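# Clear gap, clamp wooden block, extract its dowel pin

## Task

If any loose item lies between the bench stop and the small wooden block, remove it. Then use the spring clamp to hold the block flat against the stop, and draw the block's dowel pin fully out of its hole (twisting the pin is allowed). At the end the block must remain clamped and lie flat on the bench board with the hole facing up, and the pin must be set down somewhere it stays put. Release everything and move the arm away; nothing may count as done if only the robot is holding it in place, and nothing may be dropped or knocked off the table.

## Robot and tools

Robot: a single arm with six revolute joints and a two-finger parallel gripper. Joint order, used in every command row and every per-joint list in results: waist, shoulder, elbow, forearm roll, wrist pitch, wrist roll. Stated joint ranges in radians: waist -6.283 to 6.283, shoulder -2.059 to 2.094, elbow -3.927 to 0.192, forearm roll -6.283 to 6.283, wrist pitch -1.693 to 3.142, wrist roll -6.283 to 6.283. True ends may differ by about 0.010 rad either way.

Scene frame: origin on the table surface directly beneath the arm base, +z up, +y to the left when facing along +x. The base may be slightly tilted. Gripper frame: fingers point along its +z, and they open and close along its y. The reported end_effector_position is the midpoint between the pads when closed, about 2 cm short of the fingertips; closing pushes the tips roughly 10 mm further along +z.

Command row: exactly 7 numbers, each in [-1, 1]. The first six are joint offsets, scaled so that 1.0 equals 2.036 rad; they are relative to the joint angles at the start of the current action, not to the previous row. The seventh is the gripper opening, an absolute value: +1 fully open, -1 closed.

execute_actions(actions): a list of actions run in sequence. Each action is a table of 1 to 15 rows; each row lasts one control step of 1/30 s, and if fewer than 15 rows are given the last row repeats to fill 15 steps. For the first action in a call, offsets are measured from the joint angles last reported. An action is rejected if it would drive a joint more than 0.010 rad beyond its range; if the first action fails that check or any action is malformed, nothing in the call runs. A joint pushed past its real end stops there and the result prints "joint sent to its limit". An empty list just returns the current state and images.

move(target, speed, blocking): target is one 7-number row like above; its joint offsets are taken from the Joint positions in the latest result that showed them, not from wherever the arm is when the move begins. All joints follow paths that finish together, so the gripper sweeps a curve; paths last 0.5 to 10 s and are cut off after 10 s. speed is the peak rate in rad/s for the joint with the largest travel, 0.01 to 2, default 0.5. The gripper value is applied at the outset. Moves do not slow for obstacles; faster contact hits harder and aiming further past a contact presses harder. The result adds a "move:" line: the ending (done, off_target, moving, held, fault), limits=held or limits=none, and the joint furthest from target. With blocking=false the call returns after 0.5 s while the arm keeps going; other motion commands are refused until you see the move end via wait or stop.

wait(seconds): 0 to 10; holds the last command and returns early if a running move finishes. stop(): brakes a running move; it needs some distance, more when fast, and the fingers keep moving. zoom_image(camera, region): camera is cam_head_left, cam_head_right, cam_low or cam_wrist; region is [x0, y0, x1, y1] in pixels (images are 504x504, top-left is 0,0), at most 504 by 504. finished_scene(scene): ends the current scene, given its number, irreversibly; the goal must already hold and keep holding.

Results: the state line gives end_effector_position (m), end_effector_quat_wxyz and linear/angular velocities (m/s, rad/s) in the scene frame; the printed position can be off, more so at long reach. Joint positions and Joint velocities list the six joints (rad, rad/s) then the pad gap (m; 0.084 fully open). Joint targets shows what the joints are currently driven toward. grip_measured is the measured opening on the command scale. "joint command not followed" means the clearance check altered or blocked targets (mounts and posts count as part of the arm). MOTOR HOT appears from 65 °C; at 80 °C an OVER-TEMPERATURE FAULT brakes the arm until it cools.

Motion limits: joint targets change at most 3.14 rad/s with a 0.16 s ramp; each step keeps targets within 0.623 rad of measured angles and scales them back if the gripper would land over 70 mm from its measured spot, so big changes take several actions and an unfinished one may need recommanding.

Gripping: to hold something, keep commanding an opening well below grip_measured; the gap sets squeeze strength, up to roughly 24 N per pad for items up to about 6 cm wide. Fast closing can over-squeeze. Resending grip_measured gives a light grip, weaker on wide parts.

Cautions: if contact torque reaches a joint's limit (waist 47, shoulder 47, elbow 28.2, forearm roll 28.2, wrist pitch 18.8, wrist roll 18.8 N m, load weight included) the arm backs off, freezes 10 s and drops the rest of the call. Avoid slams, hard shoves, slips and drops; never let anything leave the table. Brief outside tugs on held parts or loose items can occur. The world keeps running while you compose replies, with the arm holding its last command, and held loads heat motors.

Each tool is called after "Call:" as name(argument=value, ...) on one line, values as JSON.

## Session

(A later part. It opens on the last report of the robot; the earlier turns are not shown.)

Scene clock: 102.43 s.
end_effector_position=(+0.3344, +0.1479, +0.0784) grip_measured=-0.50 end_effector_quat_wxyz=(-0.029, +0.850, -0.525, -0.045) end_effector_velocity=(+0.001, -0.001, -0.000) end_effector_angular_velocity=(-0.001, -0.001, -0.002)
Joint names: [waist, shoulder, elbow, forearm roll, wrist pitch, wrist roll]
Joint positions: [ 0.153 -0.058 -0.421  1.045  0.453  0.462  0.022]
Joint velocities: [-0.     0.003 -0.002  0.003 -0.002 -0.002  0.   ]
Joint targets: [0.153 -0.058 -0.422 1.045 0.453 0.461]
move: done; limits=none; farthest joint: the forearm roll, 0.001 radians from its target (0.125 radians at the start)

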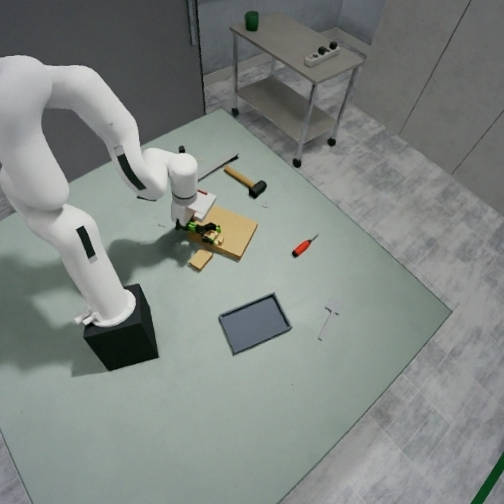

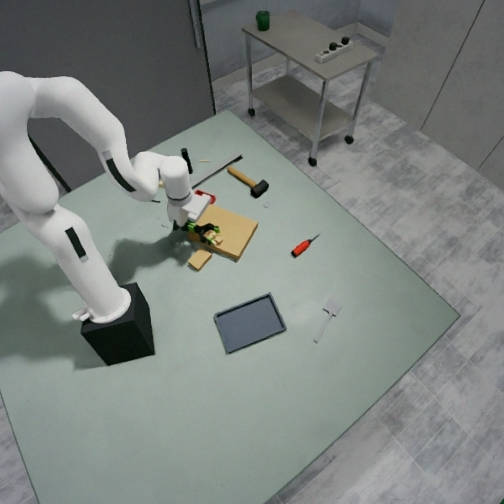

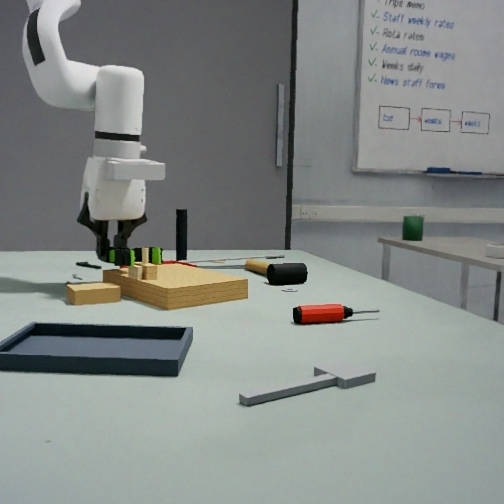

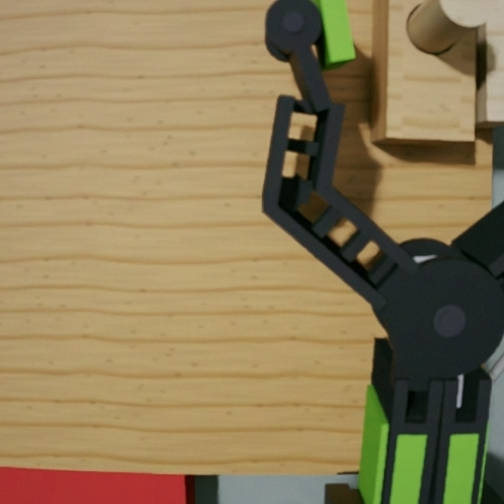

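Call:
move(target=[-0.0035,-0.0088,0.003,-0.0116,0.0044,0.0094,-1], speed=0.08)

Call:
move(target=[-0.0013,-0.0058,0.0088,0.0045,-0.0018,-0.0052,-1], speed=0.08)

Call:
move(target=[0.0094,0.0232,-0.008,0.0306,-0.0115,-0.0248,-1], speed=0.08)

Call:
zoom_image(camera="cam_low", region=[60, 190, 220, 310])

Scene clock: 103.93 s.
end_effector_position=(+0.3344, +0.1479, +0.0825) grip_measured=-0.50 end_effector_quat_wxyz=(-0.029, +0.850, -0.525, -0.045) end_effector_velocity=(+0.001, -0.001, +0.001) end_effector_angular_velocity=(+0.000, -0.002, -0.003)
Joint names: [waist, shoulder, elbow, forearm roll, wrist pitch, wrist roll]
Joint positions: [ 0.146 -0.076 -0.415  1.022  0.462  0.48   0.022]
Joint velocities: [-0.004 -0.003  0.001 -0.002  0.001  0.003  0.   ]
Joint targets: [0.146 -0.076 -0.415 1.021 0.462 0.481]
move: done; limits=none; farthest joint: the wrist roll, 0.001 radians from its target (0.020 radians at the start)

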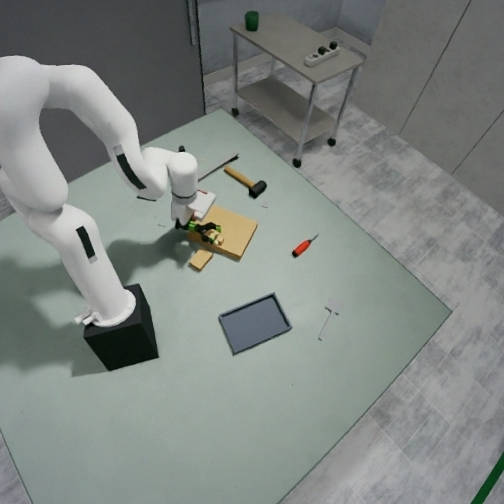

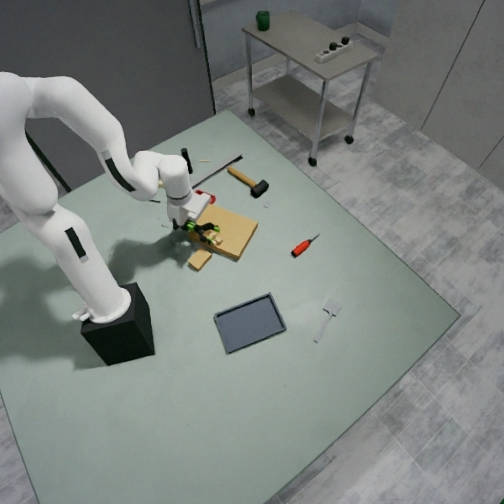

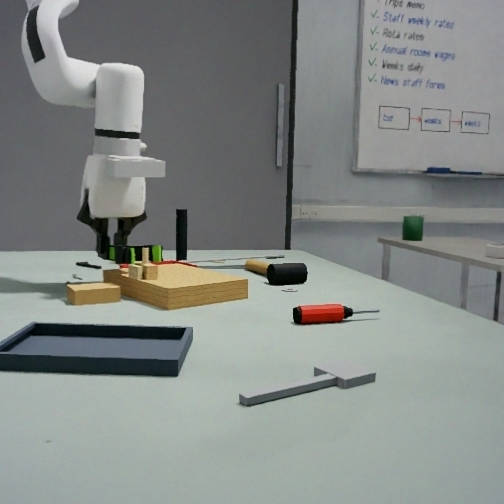

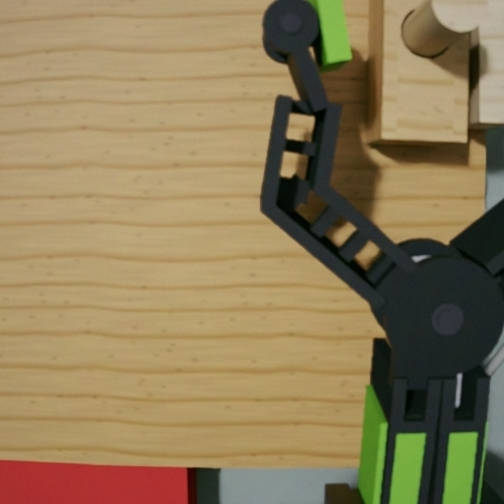

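Scene clock: 104.70 s.
end_effector_position=(+0.3296, +0.1446, +0.0829) grip_measured=-0.50 end_effector_quat_wxyz=(-0.029, +0.849, -0.526, -0.044) end_effector_velocity=(-0.001, +0.000, +0.000) end_effector_angular_velocity=(+0.001, +0.001, +0.001)
Joint names: [waist, shoulder, elbow, forearm roll, wrist pitch, wrist roll]
Joint positions: [ 0.143 -0.088 -0.398  1.031  0.458  0.47   0.022]
Joint velocities: [ 0.    -0.003  0.002  0.001  0.002 -0.001  0.   ]
Joint targets: [0.143 -0.088 -0.397 1.031 0.458 0.470]
move: done; limits=none; farthest joint: the elbow, 0.001 radians from its target (0.018 radians at the start)

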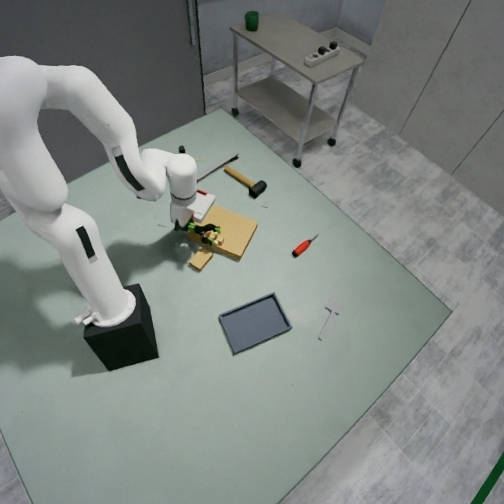

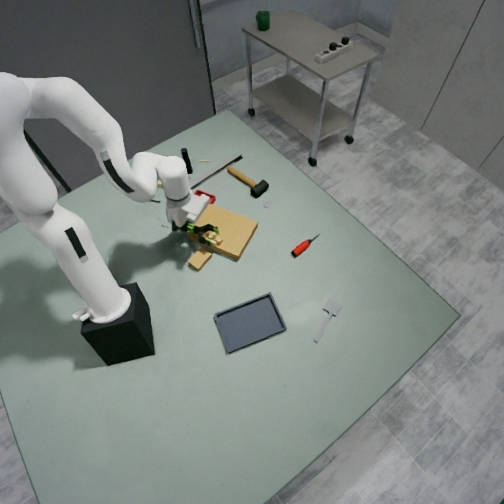

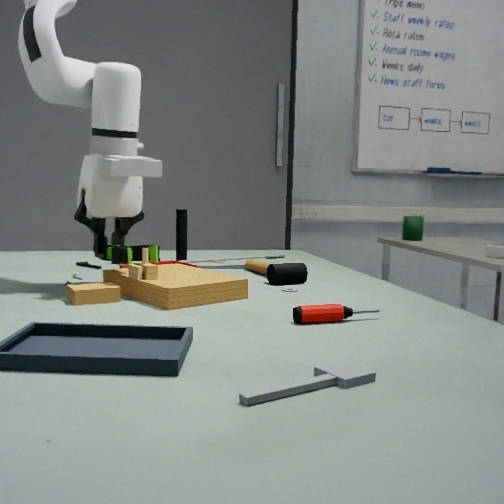

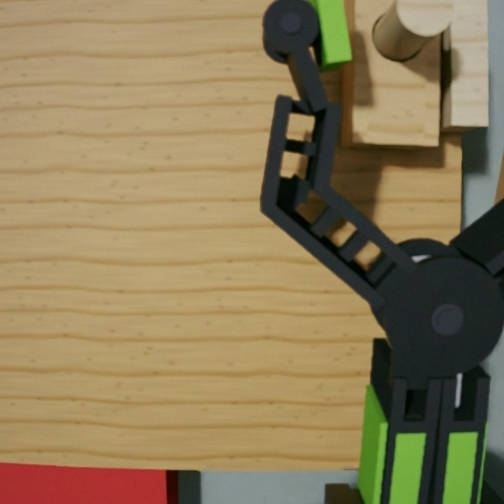

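Scene clock: 105.87 s.
end_effector_position=(+0.3293, +0.1443, +0.0722) grip_measured=-0.50 end_effector_quat_wxyz=(-0.028, +0.849, -0.526, -0.044) end_effector_velocity=(-0.001, +0.000, -0.001) end_effector_angular_velocity=(-0.000, +0.003, +0.000)
Joint names: [waist, shoulder, elbow, forearm roll, wrist pitch, wrist roll]
Joint positions: [ 0.163 -0.041 -0.414  1.093  0.435  0.42   0.022]
Joint velocities: [ 0.002  0.003 -0.     0.002  0.    -0.001 -0.   ]
Joint targets: [0.163 -0.041 -0.414 1.093 0.435 0.420]
move: done; limits=none; farthest joint: the forearm roll, 0.001 radians from its target (0.063 radians at the start)

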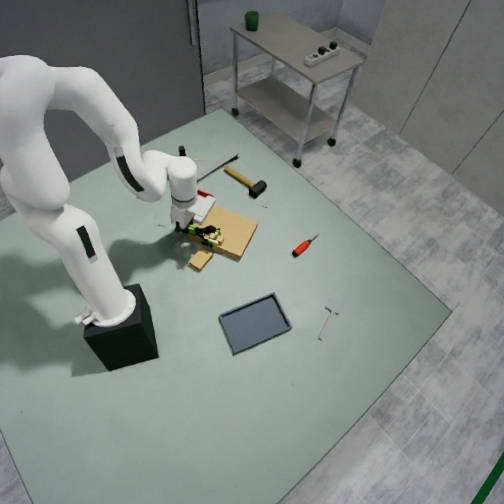

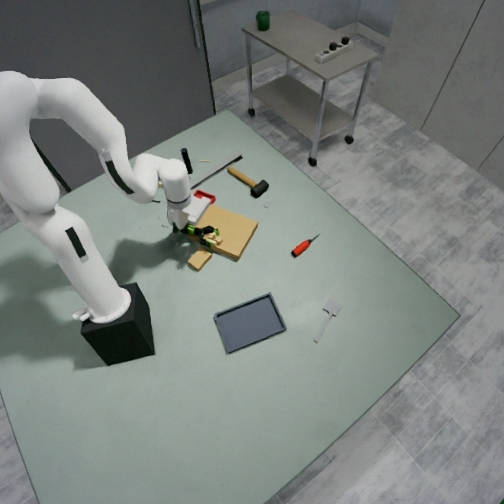

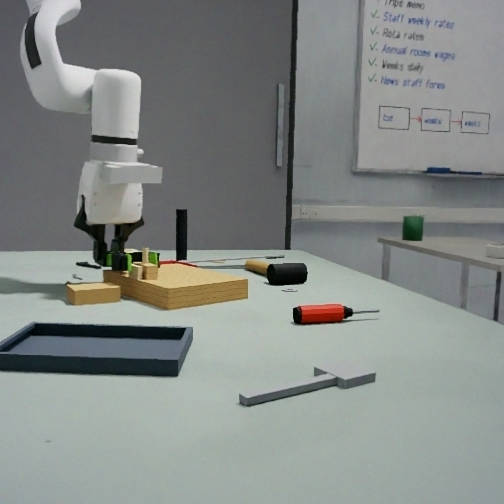

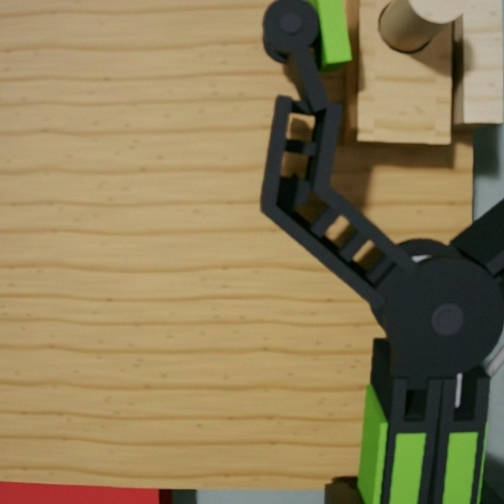

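Region (60, 190, 220, 310) of cam_low's 504x504 image, scaled by 3.150, with more detail than that image has; it fills the top 378 rows of this view, and the rest is white.

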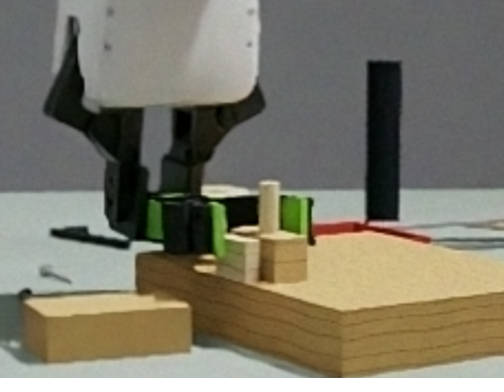

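Call:
move(target=[0.0092,0.0228,-0.0082,0.031,-0.0105,-0.025,-1], speed=0.08)

Call:
zoom_image(camera="cam_low", region=[60, 190, 220, 310])

Scene clock: 107.63 s.
end_effector_position=(+0.3308, +0.1444, +0.0630) grip_measured=-0.49 end_effector_quat_wxyz=(-0.029, +0.849, -0.526, -0.041) end_effector_velocity=(-0.007, -0.008, -0.008) end_effector_angular_velocity=(-0.026, +0.013, +0.001)
Joint names: [waist, shoulder, elbow, forearm roll, wrist pitch, wrist roll]
Joint positions: [ 0.18   0.002 -0.433  1.155  0.413  0.369  0.022]
Joint velocities: [ 0.01   0.029  0.004  0.004 -0.025 -0.006  0.008]
Joint targets: [0.181 0.006 -0.431 1.156 0.414 0.369]
move: done; limits=none; farthest joint: the shoulder, 0.004 radians from its target (0.046 radians at the start)

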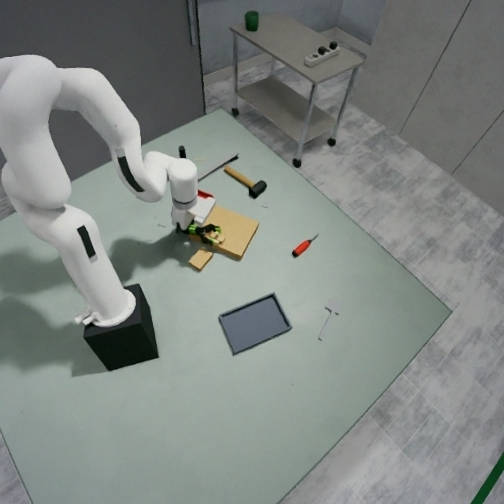

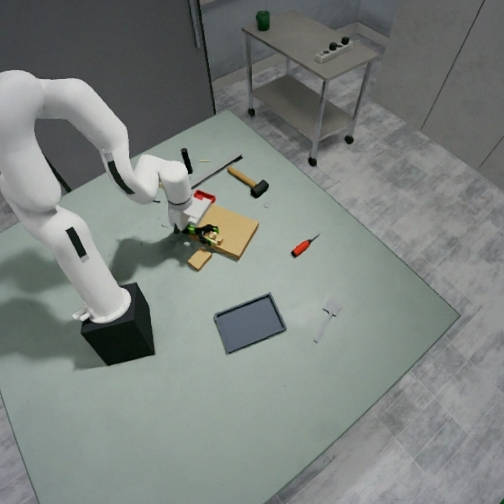

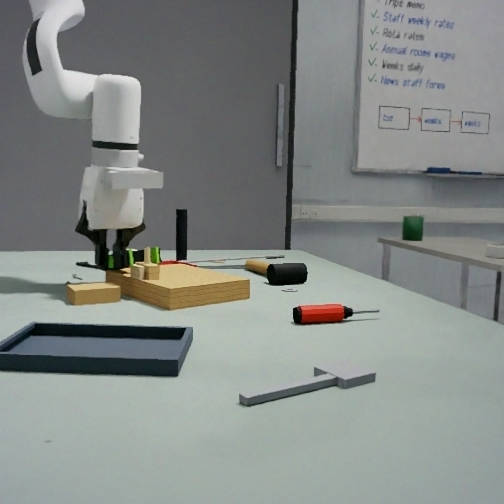

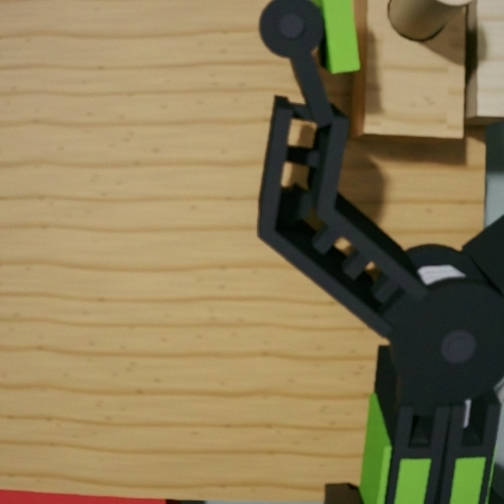

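Region (60, 190, 220, 310) of cam_low's 504x504 image, scaled by 3.150, with more detail than that image has; it fills the top 378 rows of this view, and the rest is white.

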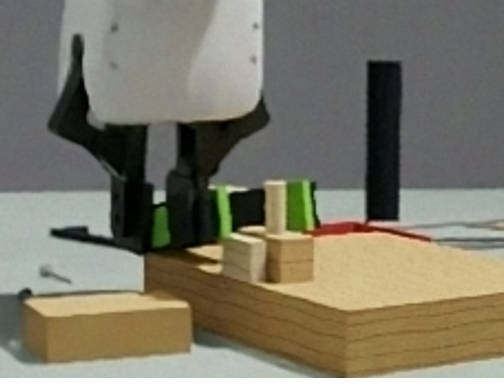

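Call:
move(target=[-0.0092,-0.0228,0.0082,-0.031,0.0105,0.025,-1], speed=0.1)

Call:
move(target=[-0.1037,0.0537,-0.0529,0.0042,0.157,-0.0891,-1], speed=0.15)

Call:
zoom_image(camera="cam_low", region=[60, 190, 220, 310])

Scene clock: 110.77 s.
end_effector_position=(+0.3316, +0.1450, +0.0737) grip_measured=-0.50 end_effector_quat_wxyz=(-0.030, +0.849, -0.525, -0.041) end_effector_velocity=(+0.002, +0.001, +0.001) end_effector_angular_velocity=(+0.001, -0.005, +0.001)
Joint names: [waist, shoulder, elbow, forearm roll, wrist pitch, wrist roll]
Joint positions: [ 0.162 -0.044 -0.416  1.093  0.434  0.42   0.022]
Joint velocities: [-0.001 -0.004 -0.001 -0.002 -0.     0.002  0.   ]
Joint targets: [0.161 -0.045 -0.416 1.092 0.434 0.420]
move: done; limits=none; farthest joint: the forearm roll, 0.001 radians from its target (0.064 radians at the start)

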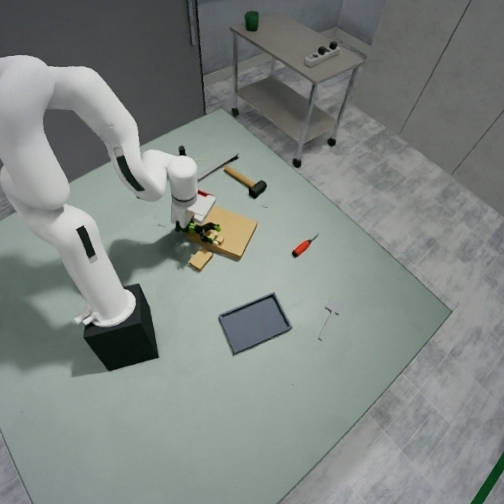

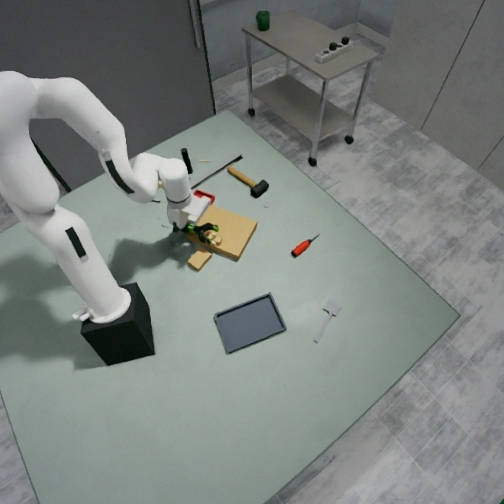

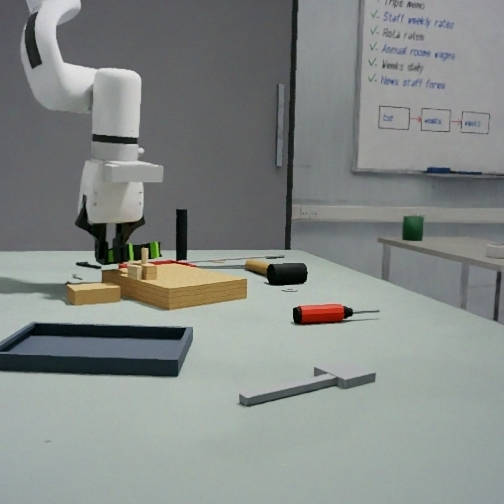

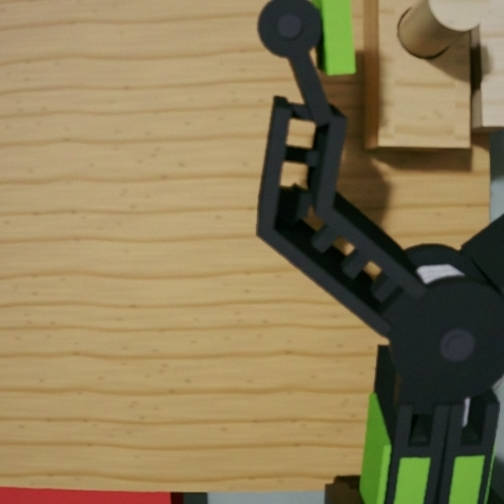

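Scene clock: 113.37 s.
end_effector_position=(+0.3340, +0.1414, +0.0742) grip_measured=-0.50 end_effector_quat_wxyz=(-0.092, +0.836, -0.521, -0.147) end_effector_velocity=(+0.000, -0.001, +0.000) end_effector_angular_velocity=(+0.002, +0.000, -0.001)
Joint names: [waist, shoulder, elbow, forearm roll, wrist pitch, wrist roll]
Joint positions: [-0.049  0.065 -0.524  1.101  0.753  0.239  0.022]
Joint velocities: [-0.003  0.001 -0.     0.     0.002 -0.002  0.   ]
Joint targets: [-0.049 0.065 -0.524 1.101 0.754 0.238]
move: done; limits=none; farthest joint: the waist, 0.000 radians from its target (0.211 radians at the start)

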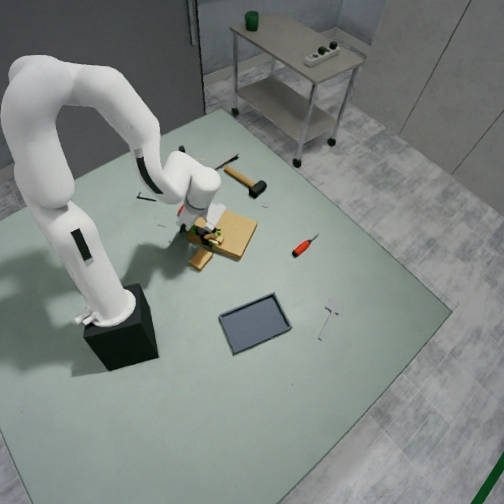

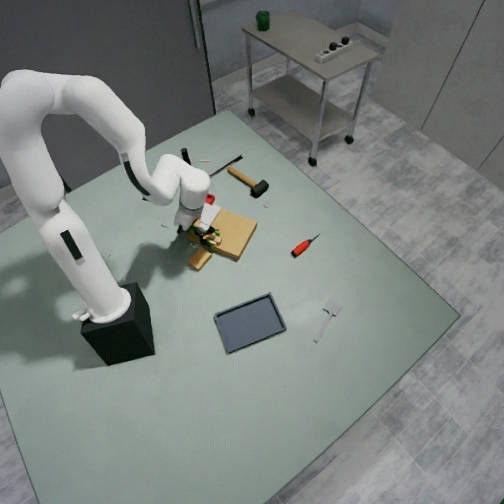

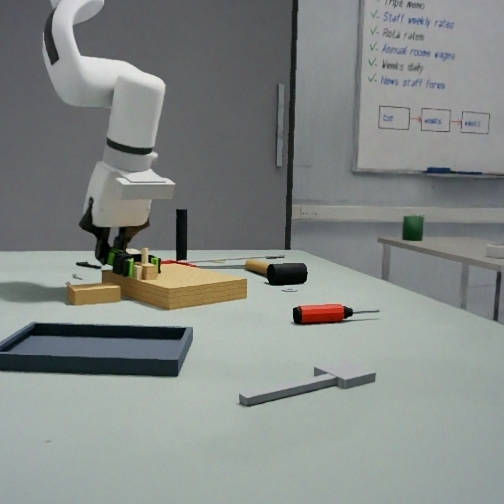

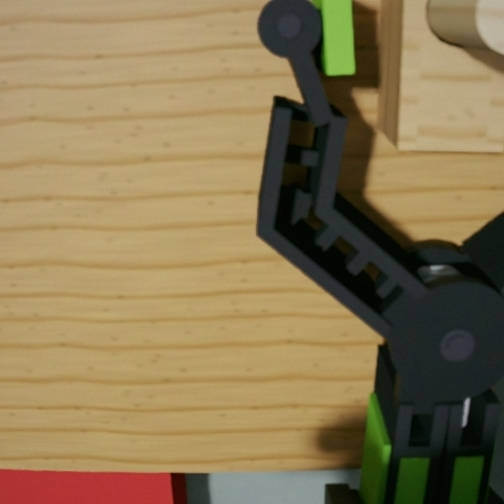

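Region (60, 190, 220, 310) of cam_low's 504x504 image, scaled by 3.150, with more detail than that image has; it fills the top 378 rows of this view, and the rest is white.

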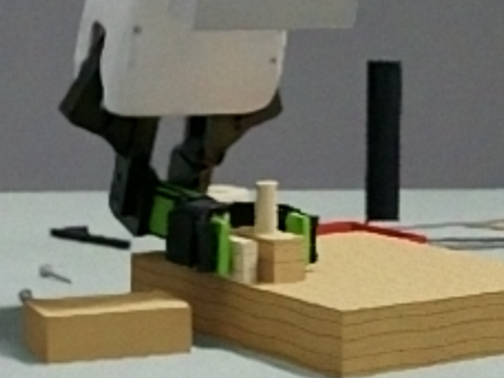

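Call:
execute_actions(actions=[[[0,-0.001,0.0015,0,0,0,-0.6],[0,-0.002,0.003,0,0,0,-0.55],[0,-0.003,0.0045,0,0,0,-0.5],[0,-0.003,0.0045,0,0,0,-0.48],[0,-0.003,0.0045,0,0,0,-0.46],[0,-0.003,0.0045,0,0,0,-0.44],[0,-0.003,0.0045,0,0,0,-0.42],[0,-0.003,0.0045,0,0,0,-0.4],[0,-0.003,0.0045,0,0,0,-0.38],[0,-0.003,0.0045,0,0,0,-0.36],[0,-0.003,0.0045,0,0,0,-0.34],[0,-0.003,0.0045,0,0,0,-0.32],[0,-0.003,0.0045,0,0,0,-0.3],[0,-0.003,0.0045,0,0,0,-0.28],[0,-0.003,0.0045,0,0,0,-0.26]],[[0,0,0,0,0,0,-0.24],[0,0,0,0,0,0,-0.22],[0,0,0,0,0,0,-0.2],[0,0,0,0,0,0,-0.18],[0,0,0,0,0,0,-0.16],[0,0,0,0,0,0,-0.14],[0,0,0,0,0,0,-0.12],[0,0,0,0,0,0,-0.1],[0,0,0,0,0,0,-0.07],[0,0,0,0,0,0,-0.04],[0,0,0,0,0,0,0],[0,0,0,0,0,0,0.05],[0,0,0,0,0,0,0.1],[0,0,0,0,0,0,0.15],[0,0,0,0,0,0,0.2]],[[0,0,0,0,0,0,0.3],[0,0,0,0,0,0,0.4],[0,0,0,0,0,0,0.5],[0,0,0,0,0,0,0.6]]])

Call:
move(target=[-0.02,-0.09,0.02,-0.05,0.03,0.05,0.6], speed=0.3)

Call:
zoom_image(camera="cam_low", region=[60, 190, 220, 310])

Scene clock: 116.57 s.
end_effector_position=(+0.3311, +0.1411, +0.0745) grip_measured=+0.59 end_effector_quat_wxyz=(-0.091, +0.835, -0.521, -0.148) end_effector_velocity=(-0.001, -0.000, -0.000) end_effector_angular_velocity=(+0.000, +0.002, -0.002)
Joint names: [waist, shoulder, elbow, forearm roll, wrist pitch, wrist roll]
Joint positions: [-0.049  0.059 -0.515  1.101  0.753  0.238  0.069]
Joint velocities: [ 0.     0.001  0.001  0.001  0.     0.001 -0.   ]
Joint targets: [-0.049 0.059 -0.515 1.101 0.753 0.238]

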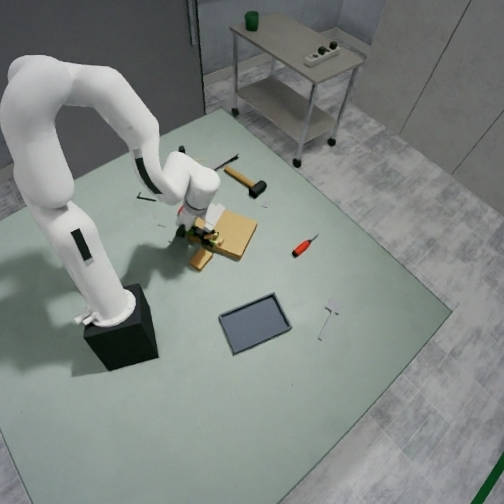

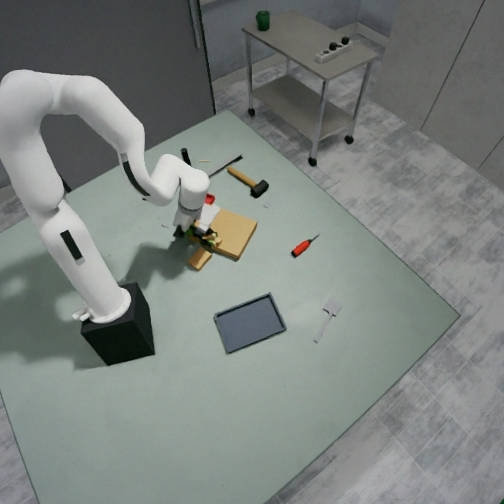

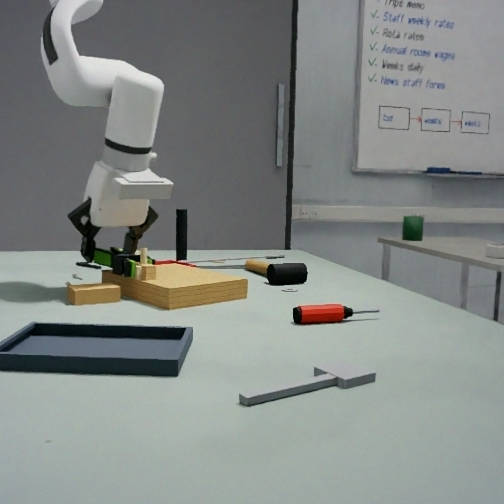

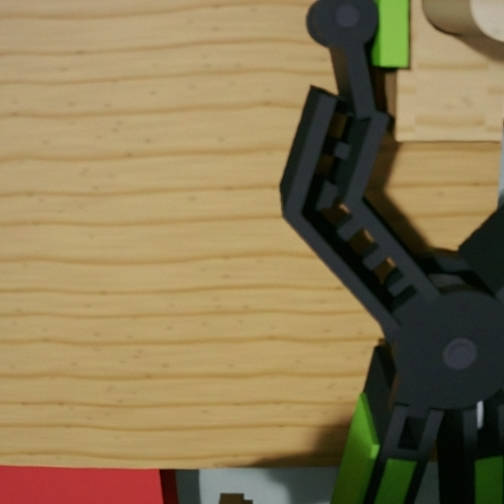

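Scene clock: 117.73 s.
end_effector_position=(+0.3409, +0.1501, +0.1219) grip_measured=+0.59 end_effector_quat_wxyz=(-0.105, +0.841, -0.514, -0.130) end_effector_velocity=(-0.000, -0.000, +0.000) end_effector_angular_velocity=(-0.000, +0.001, -0.001)
Joint names: [waist, shoulder, elbow, forearm roll, wrist pitch, wrist roll]
Joint positions: [-0.09  -0.124 -0.475  1.     0.814  0.34   0.069]
Joint velocities: [-0.001 -0.001  0.001 -0.002  0.001  0.002 -0.   ]
Joint targets: [-0.090 -0.124 -0.475 0.999 0.814 0.340]
move: done; limits=none; farthest joint: the waist, 0.000 radians from its target (0.041 radians at the start)

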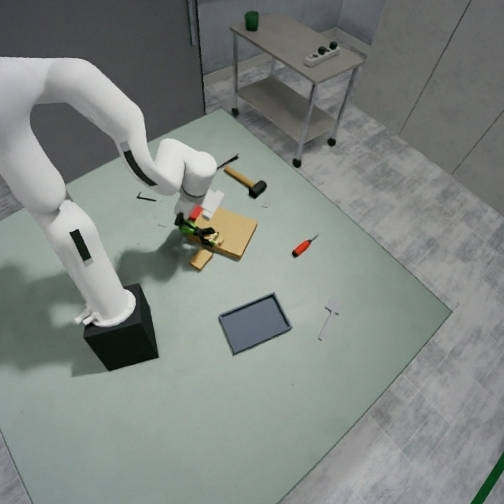

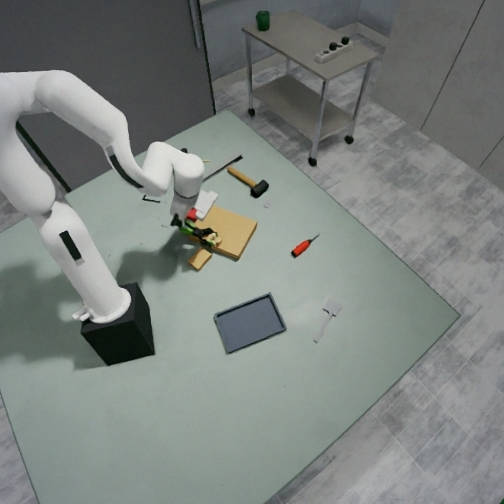

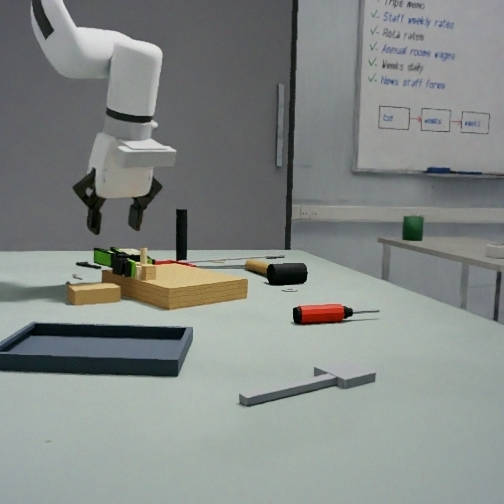

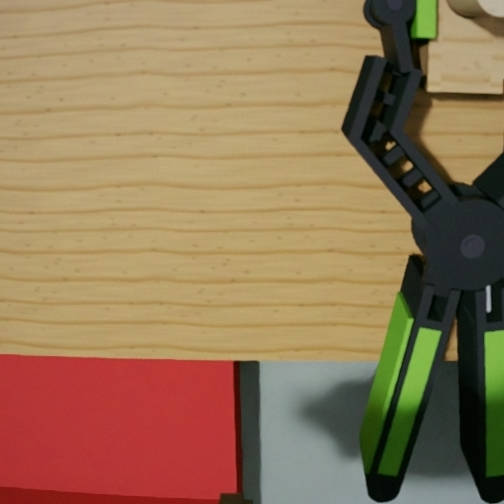

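Region (60, 190, 220, 310) of cam_low's 504x504 image, scaled by 3.150, with more detail than that image has; it fills the top 378 rows of this view, and the rest is white.

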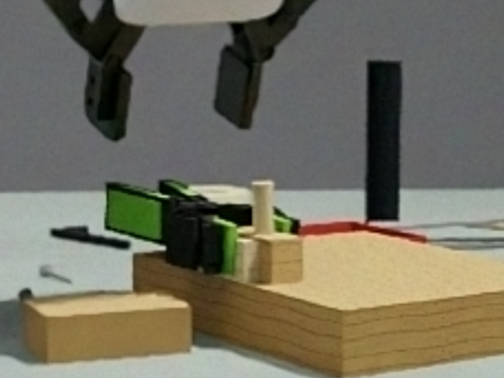

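Call:
move(target=[-0.0463,0.0282,-0.0015,-0.125,-0.1412,-0.719,0.2], speed=0.9)

Call:
zoom_image(camera="cam_low", region=[60, 190, 220, 310])

Scene clock: 121.60 s.
end_effector_position=(+0.3765, +0.0441, +0.1243) grip_measured=+0.19 end_effector_quat_wxyz=(-0.000, +0.974, +0.227, -0.001) end_effector_velocity=(+0.000, +0.000, -0.000) end_effector_angular_velocity=(-0.000, +0.000, +0.002)
Joint names: [waist, shoulder, elbow, forearm roll, wrist pitch, wrist roll]
Joint positions: [-0.184 -0.066 -0.478  0.745  0.527 -1.123  0.052]
Joint velocities: [ 0.001  0.    -0.001 -0.001 -0.001 -0.001 -0.   ]
Joint targets: [-0.184 -0.066 -0.478 0.745 0.527 -1.124]
move: done; limits=none; farthest joint: the waist, 0.000 radians from its target (0.094 radians at the start)

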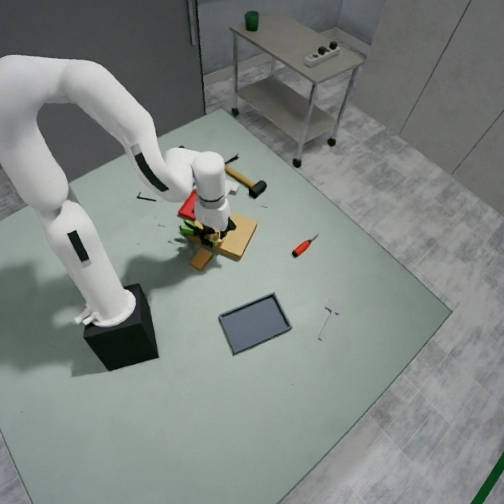

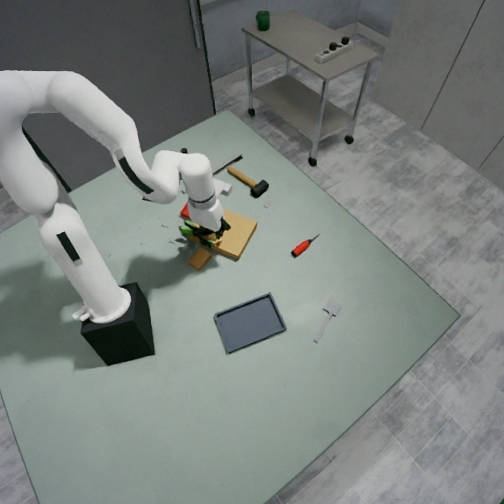

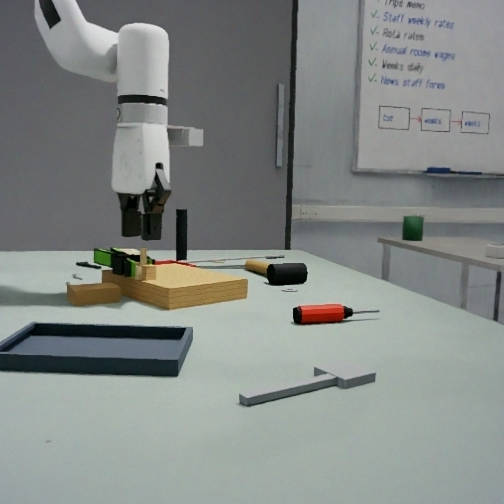

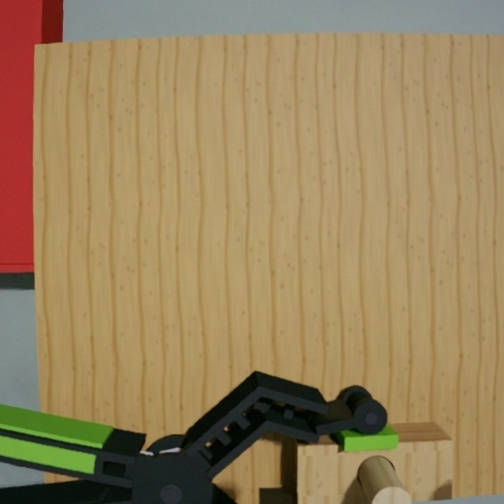

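Region (60, 190, 220, 310) of cam_low's 504x504 image, scaled by 3.150, with more detail than that image has; it fills the top 378 rows of this view, and the rest is white.

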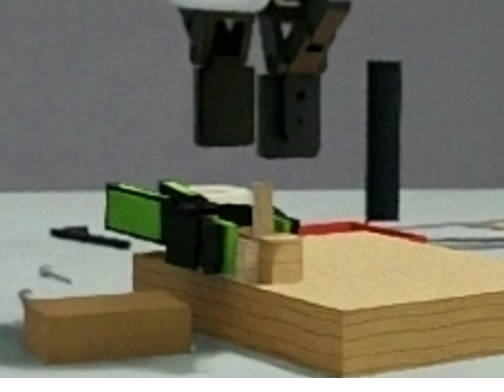

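Call:
move(target=[0.03,0.064,-0.0184,0.0715,-0.0418,-0.052,-0.3], speed=0.25)

Call:
execute_actions(actions=[[[0,0,0,0,0,0,-0.4],[0,0,0,0,0,0,-0.45],[0,0,0,0,0,0,-0.5],[0,0,0,0,0,0,-0.55],[0,0,0,0,0,0,-0.6],[0,0,0,0,0,0,-0.65],[0,0,0,0,0,0,-0.7],[0,0,0,0,0,0,-0.75],[0,0,0,0,0,0,-0.8],[0,0,0,0,0,0,-0.9],[0,0,0,0,0,0,-1]]])

Call:
move(target=[-0.0059,-0.0123,0.0028,-0.0147,0.0085,0.16,-1], speed=0.2)

Call:
zoom_image(camera="cam_low", region=[60, 190, 220, 310])

Scene clock: 123.50 s.
end_effector_position=(+0.3795, +0.0449, +0.0905) grip_measured=-0.32 end_effector_quat_wxyz=(-0.000, +0.974, +0.228, -0.000) end_effector_velocity=(+0.000, -0.001, -0.000) end_effector_angular_velocity=(-0.002, -0.002, -0.002)
Joint names: [waist, shoulder, elbow, forearm roll, wrist pitch, wrist roll]
Joint positions: [-0.123  0.063 -0.515  0.89   0.442 -1.229  0.03 ]
Joint velocities: [-0.001  0.002 -0.     0.003 -0.004 -0.002  0.   ]
Joint targets: [-0.123 0.064 -0.515 0.891 0.442 -1.229]
move: done; limits=none; farthest joint: the shoulder, 0.001 radians from its target (0.131 radians at the start)

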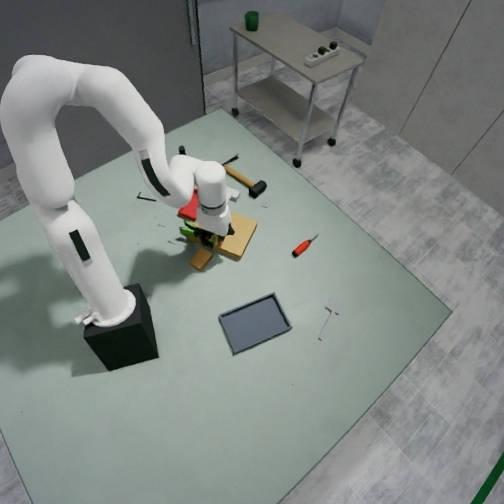

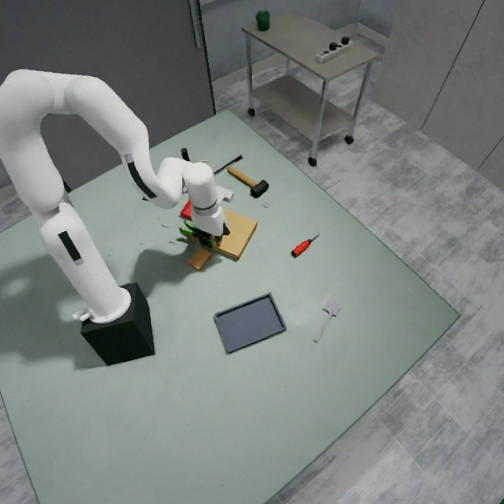

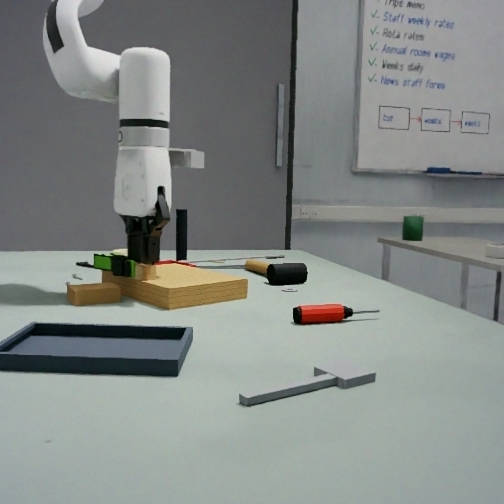

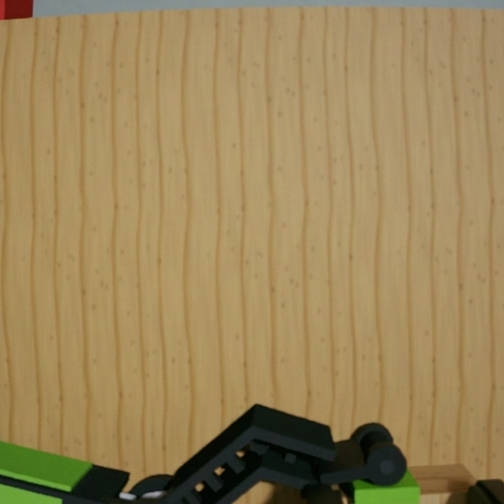

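Scene clock: 124.00 s.
end_effector_position=(+0.3798, +0.0447, +0.0906) grip_measured=-0.78 end_effector_quat_wxyz=(+0.000, +0.974, +0.228, +0.000) end_effector_velocity=(-0.000, +0.001, -0.000) end_effector_angular_velocity=(+0.001, +0.001, +0.003)
Joint names: [waist, shoulder, elbow, forearm roll, wrist pitch, wrist roll]
Joint positions: [-0.123  0.063 -0.515  0.89   0.442 -1.229  0.01 ]
Joint velocities: [ 0.003 -0.    -0.    -0.     0.001 -0.001  0.   ]
Joint targets: [-0.123 0.063 -0.515 0.890 0.442 -1.229]

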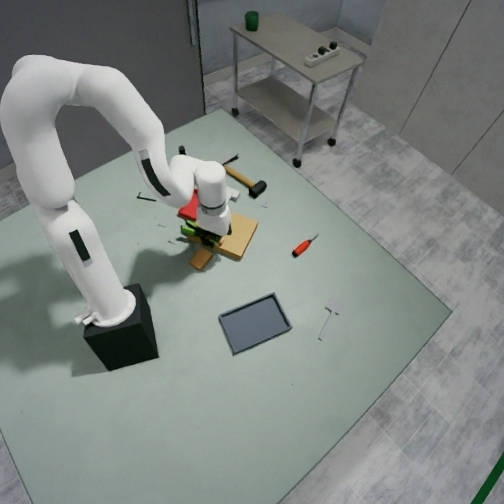

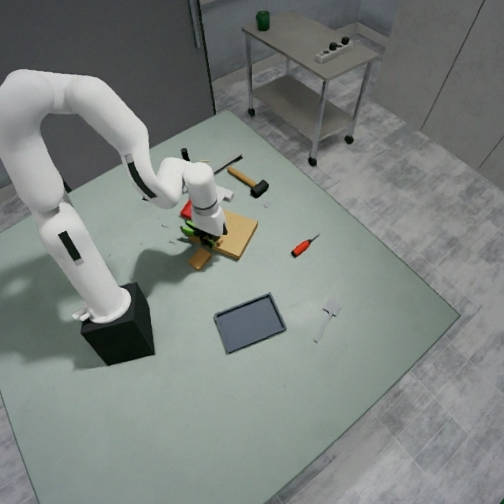

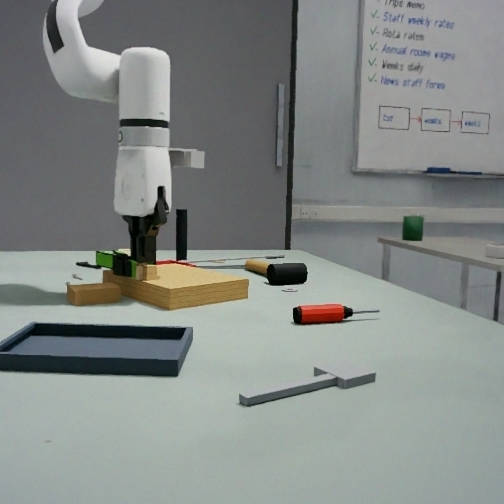

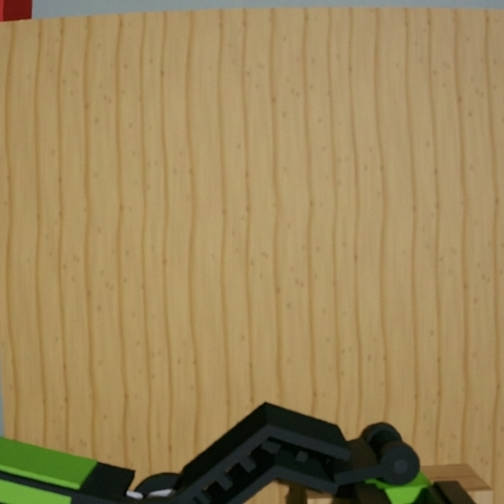

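Scene clock: 126.13 s.
end_effector_position=(+0.3804, +0.0452, +0.0975) grip_measured=-0.79 end_effector_quat_wxyz=(-0.001, +0.997, +0.079, +0.001) end_effector_velocity=(+0.000, +0.001, +0.000) end_effector_angular_velocity=(+0.000, -0.000, -0.002)
Joint names: [waist, shoulder, elbow, forearm roll, wrist pitch, wrist roll]
Joint positions: [-0.135  0.038 -0.51   0.86   0.459 -0.904  0.009]
Joint velocities: [ 0.001 -0.001 -0.    -0.    -0.     0.003 -0.   ]
Joint targets: [-0.135 0.038 -0.510 0.860 0.459 -0.903]
move: done; limits=none; farthest joint: the waist, 0.000 radians from its target (0.012 radians at the start)

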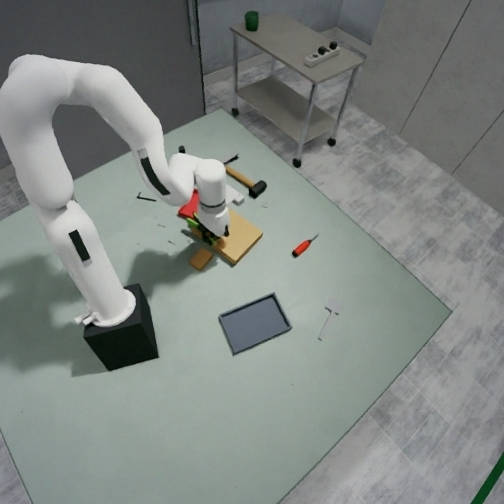

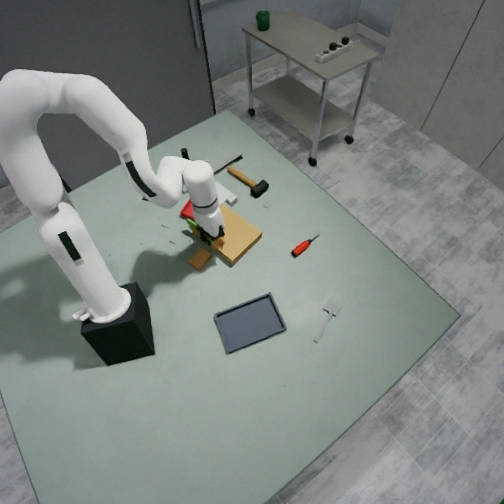

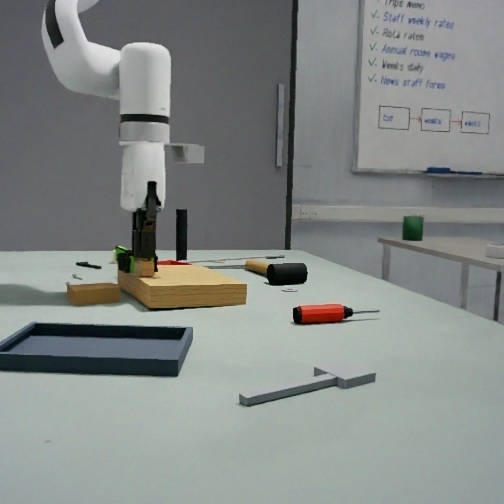

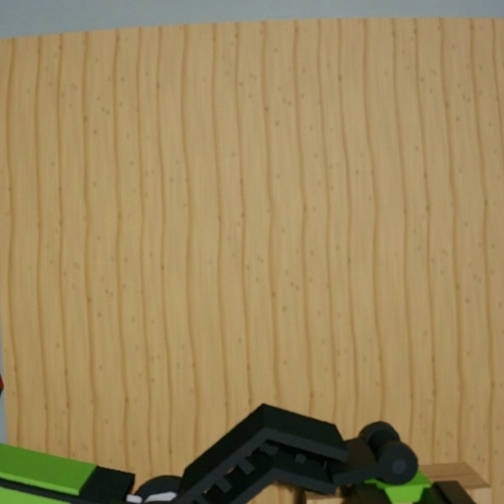

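Region (60, 190, 220, 310) of cam_low's 504x504 image, scaled by 3.150, with more detail than that image has; it fills the top 378 rows of this view, and the rest is white.

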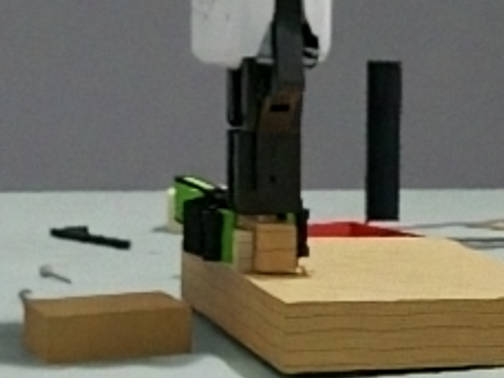

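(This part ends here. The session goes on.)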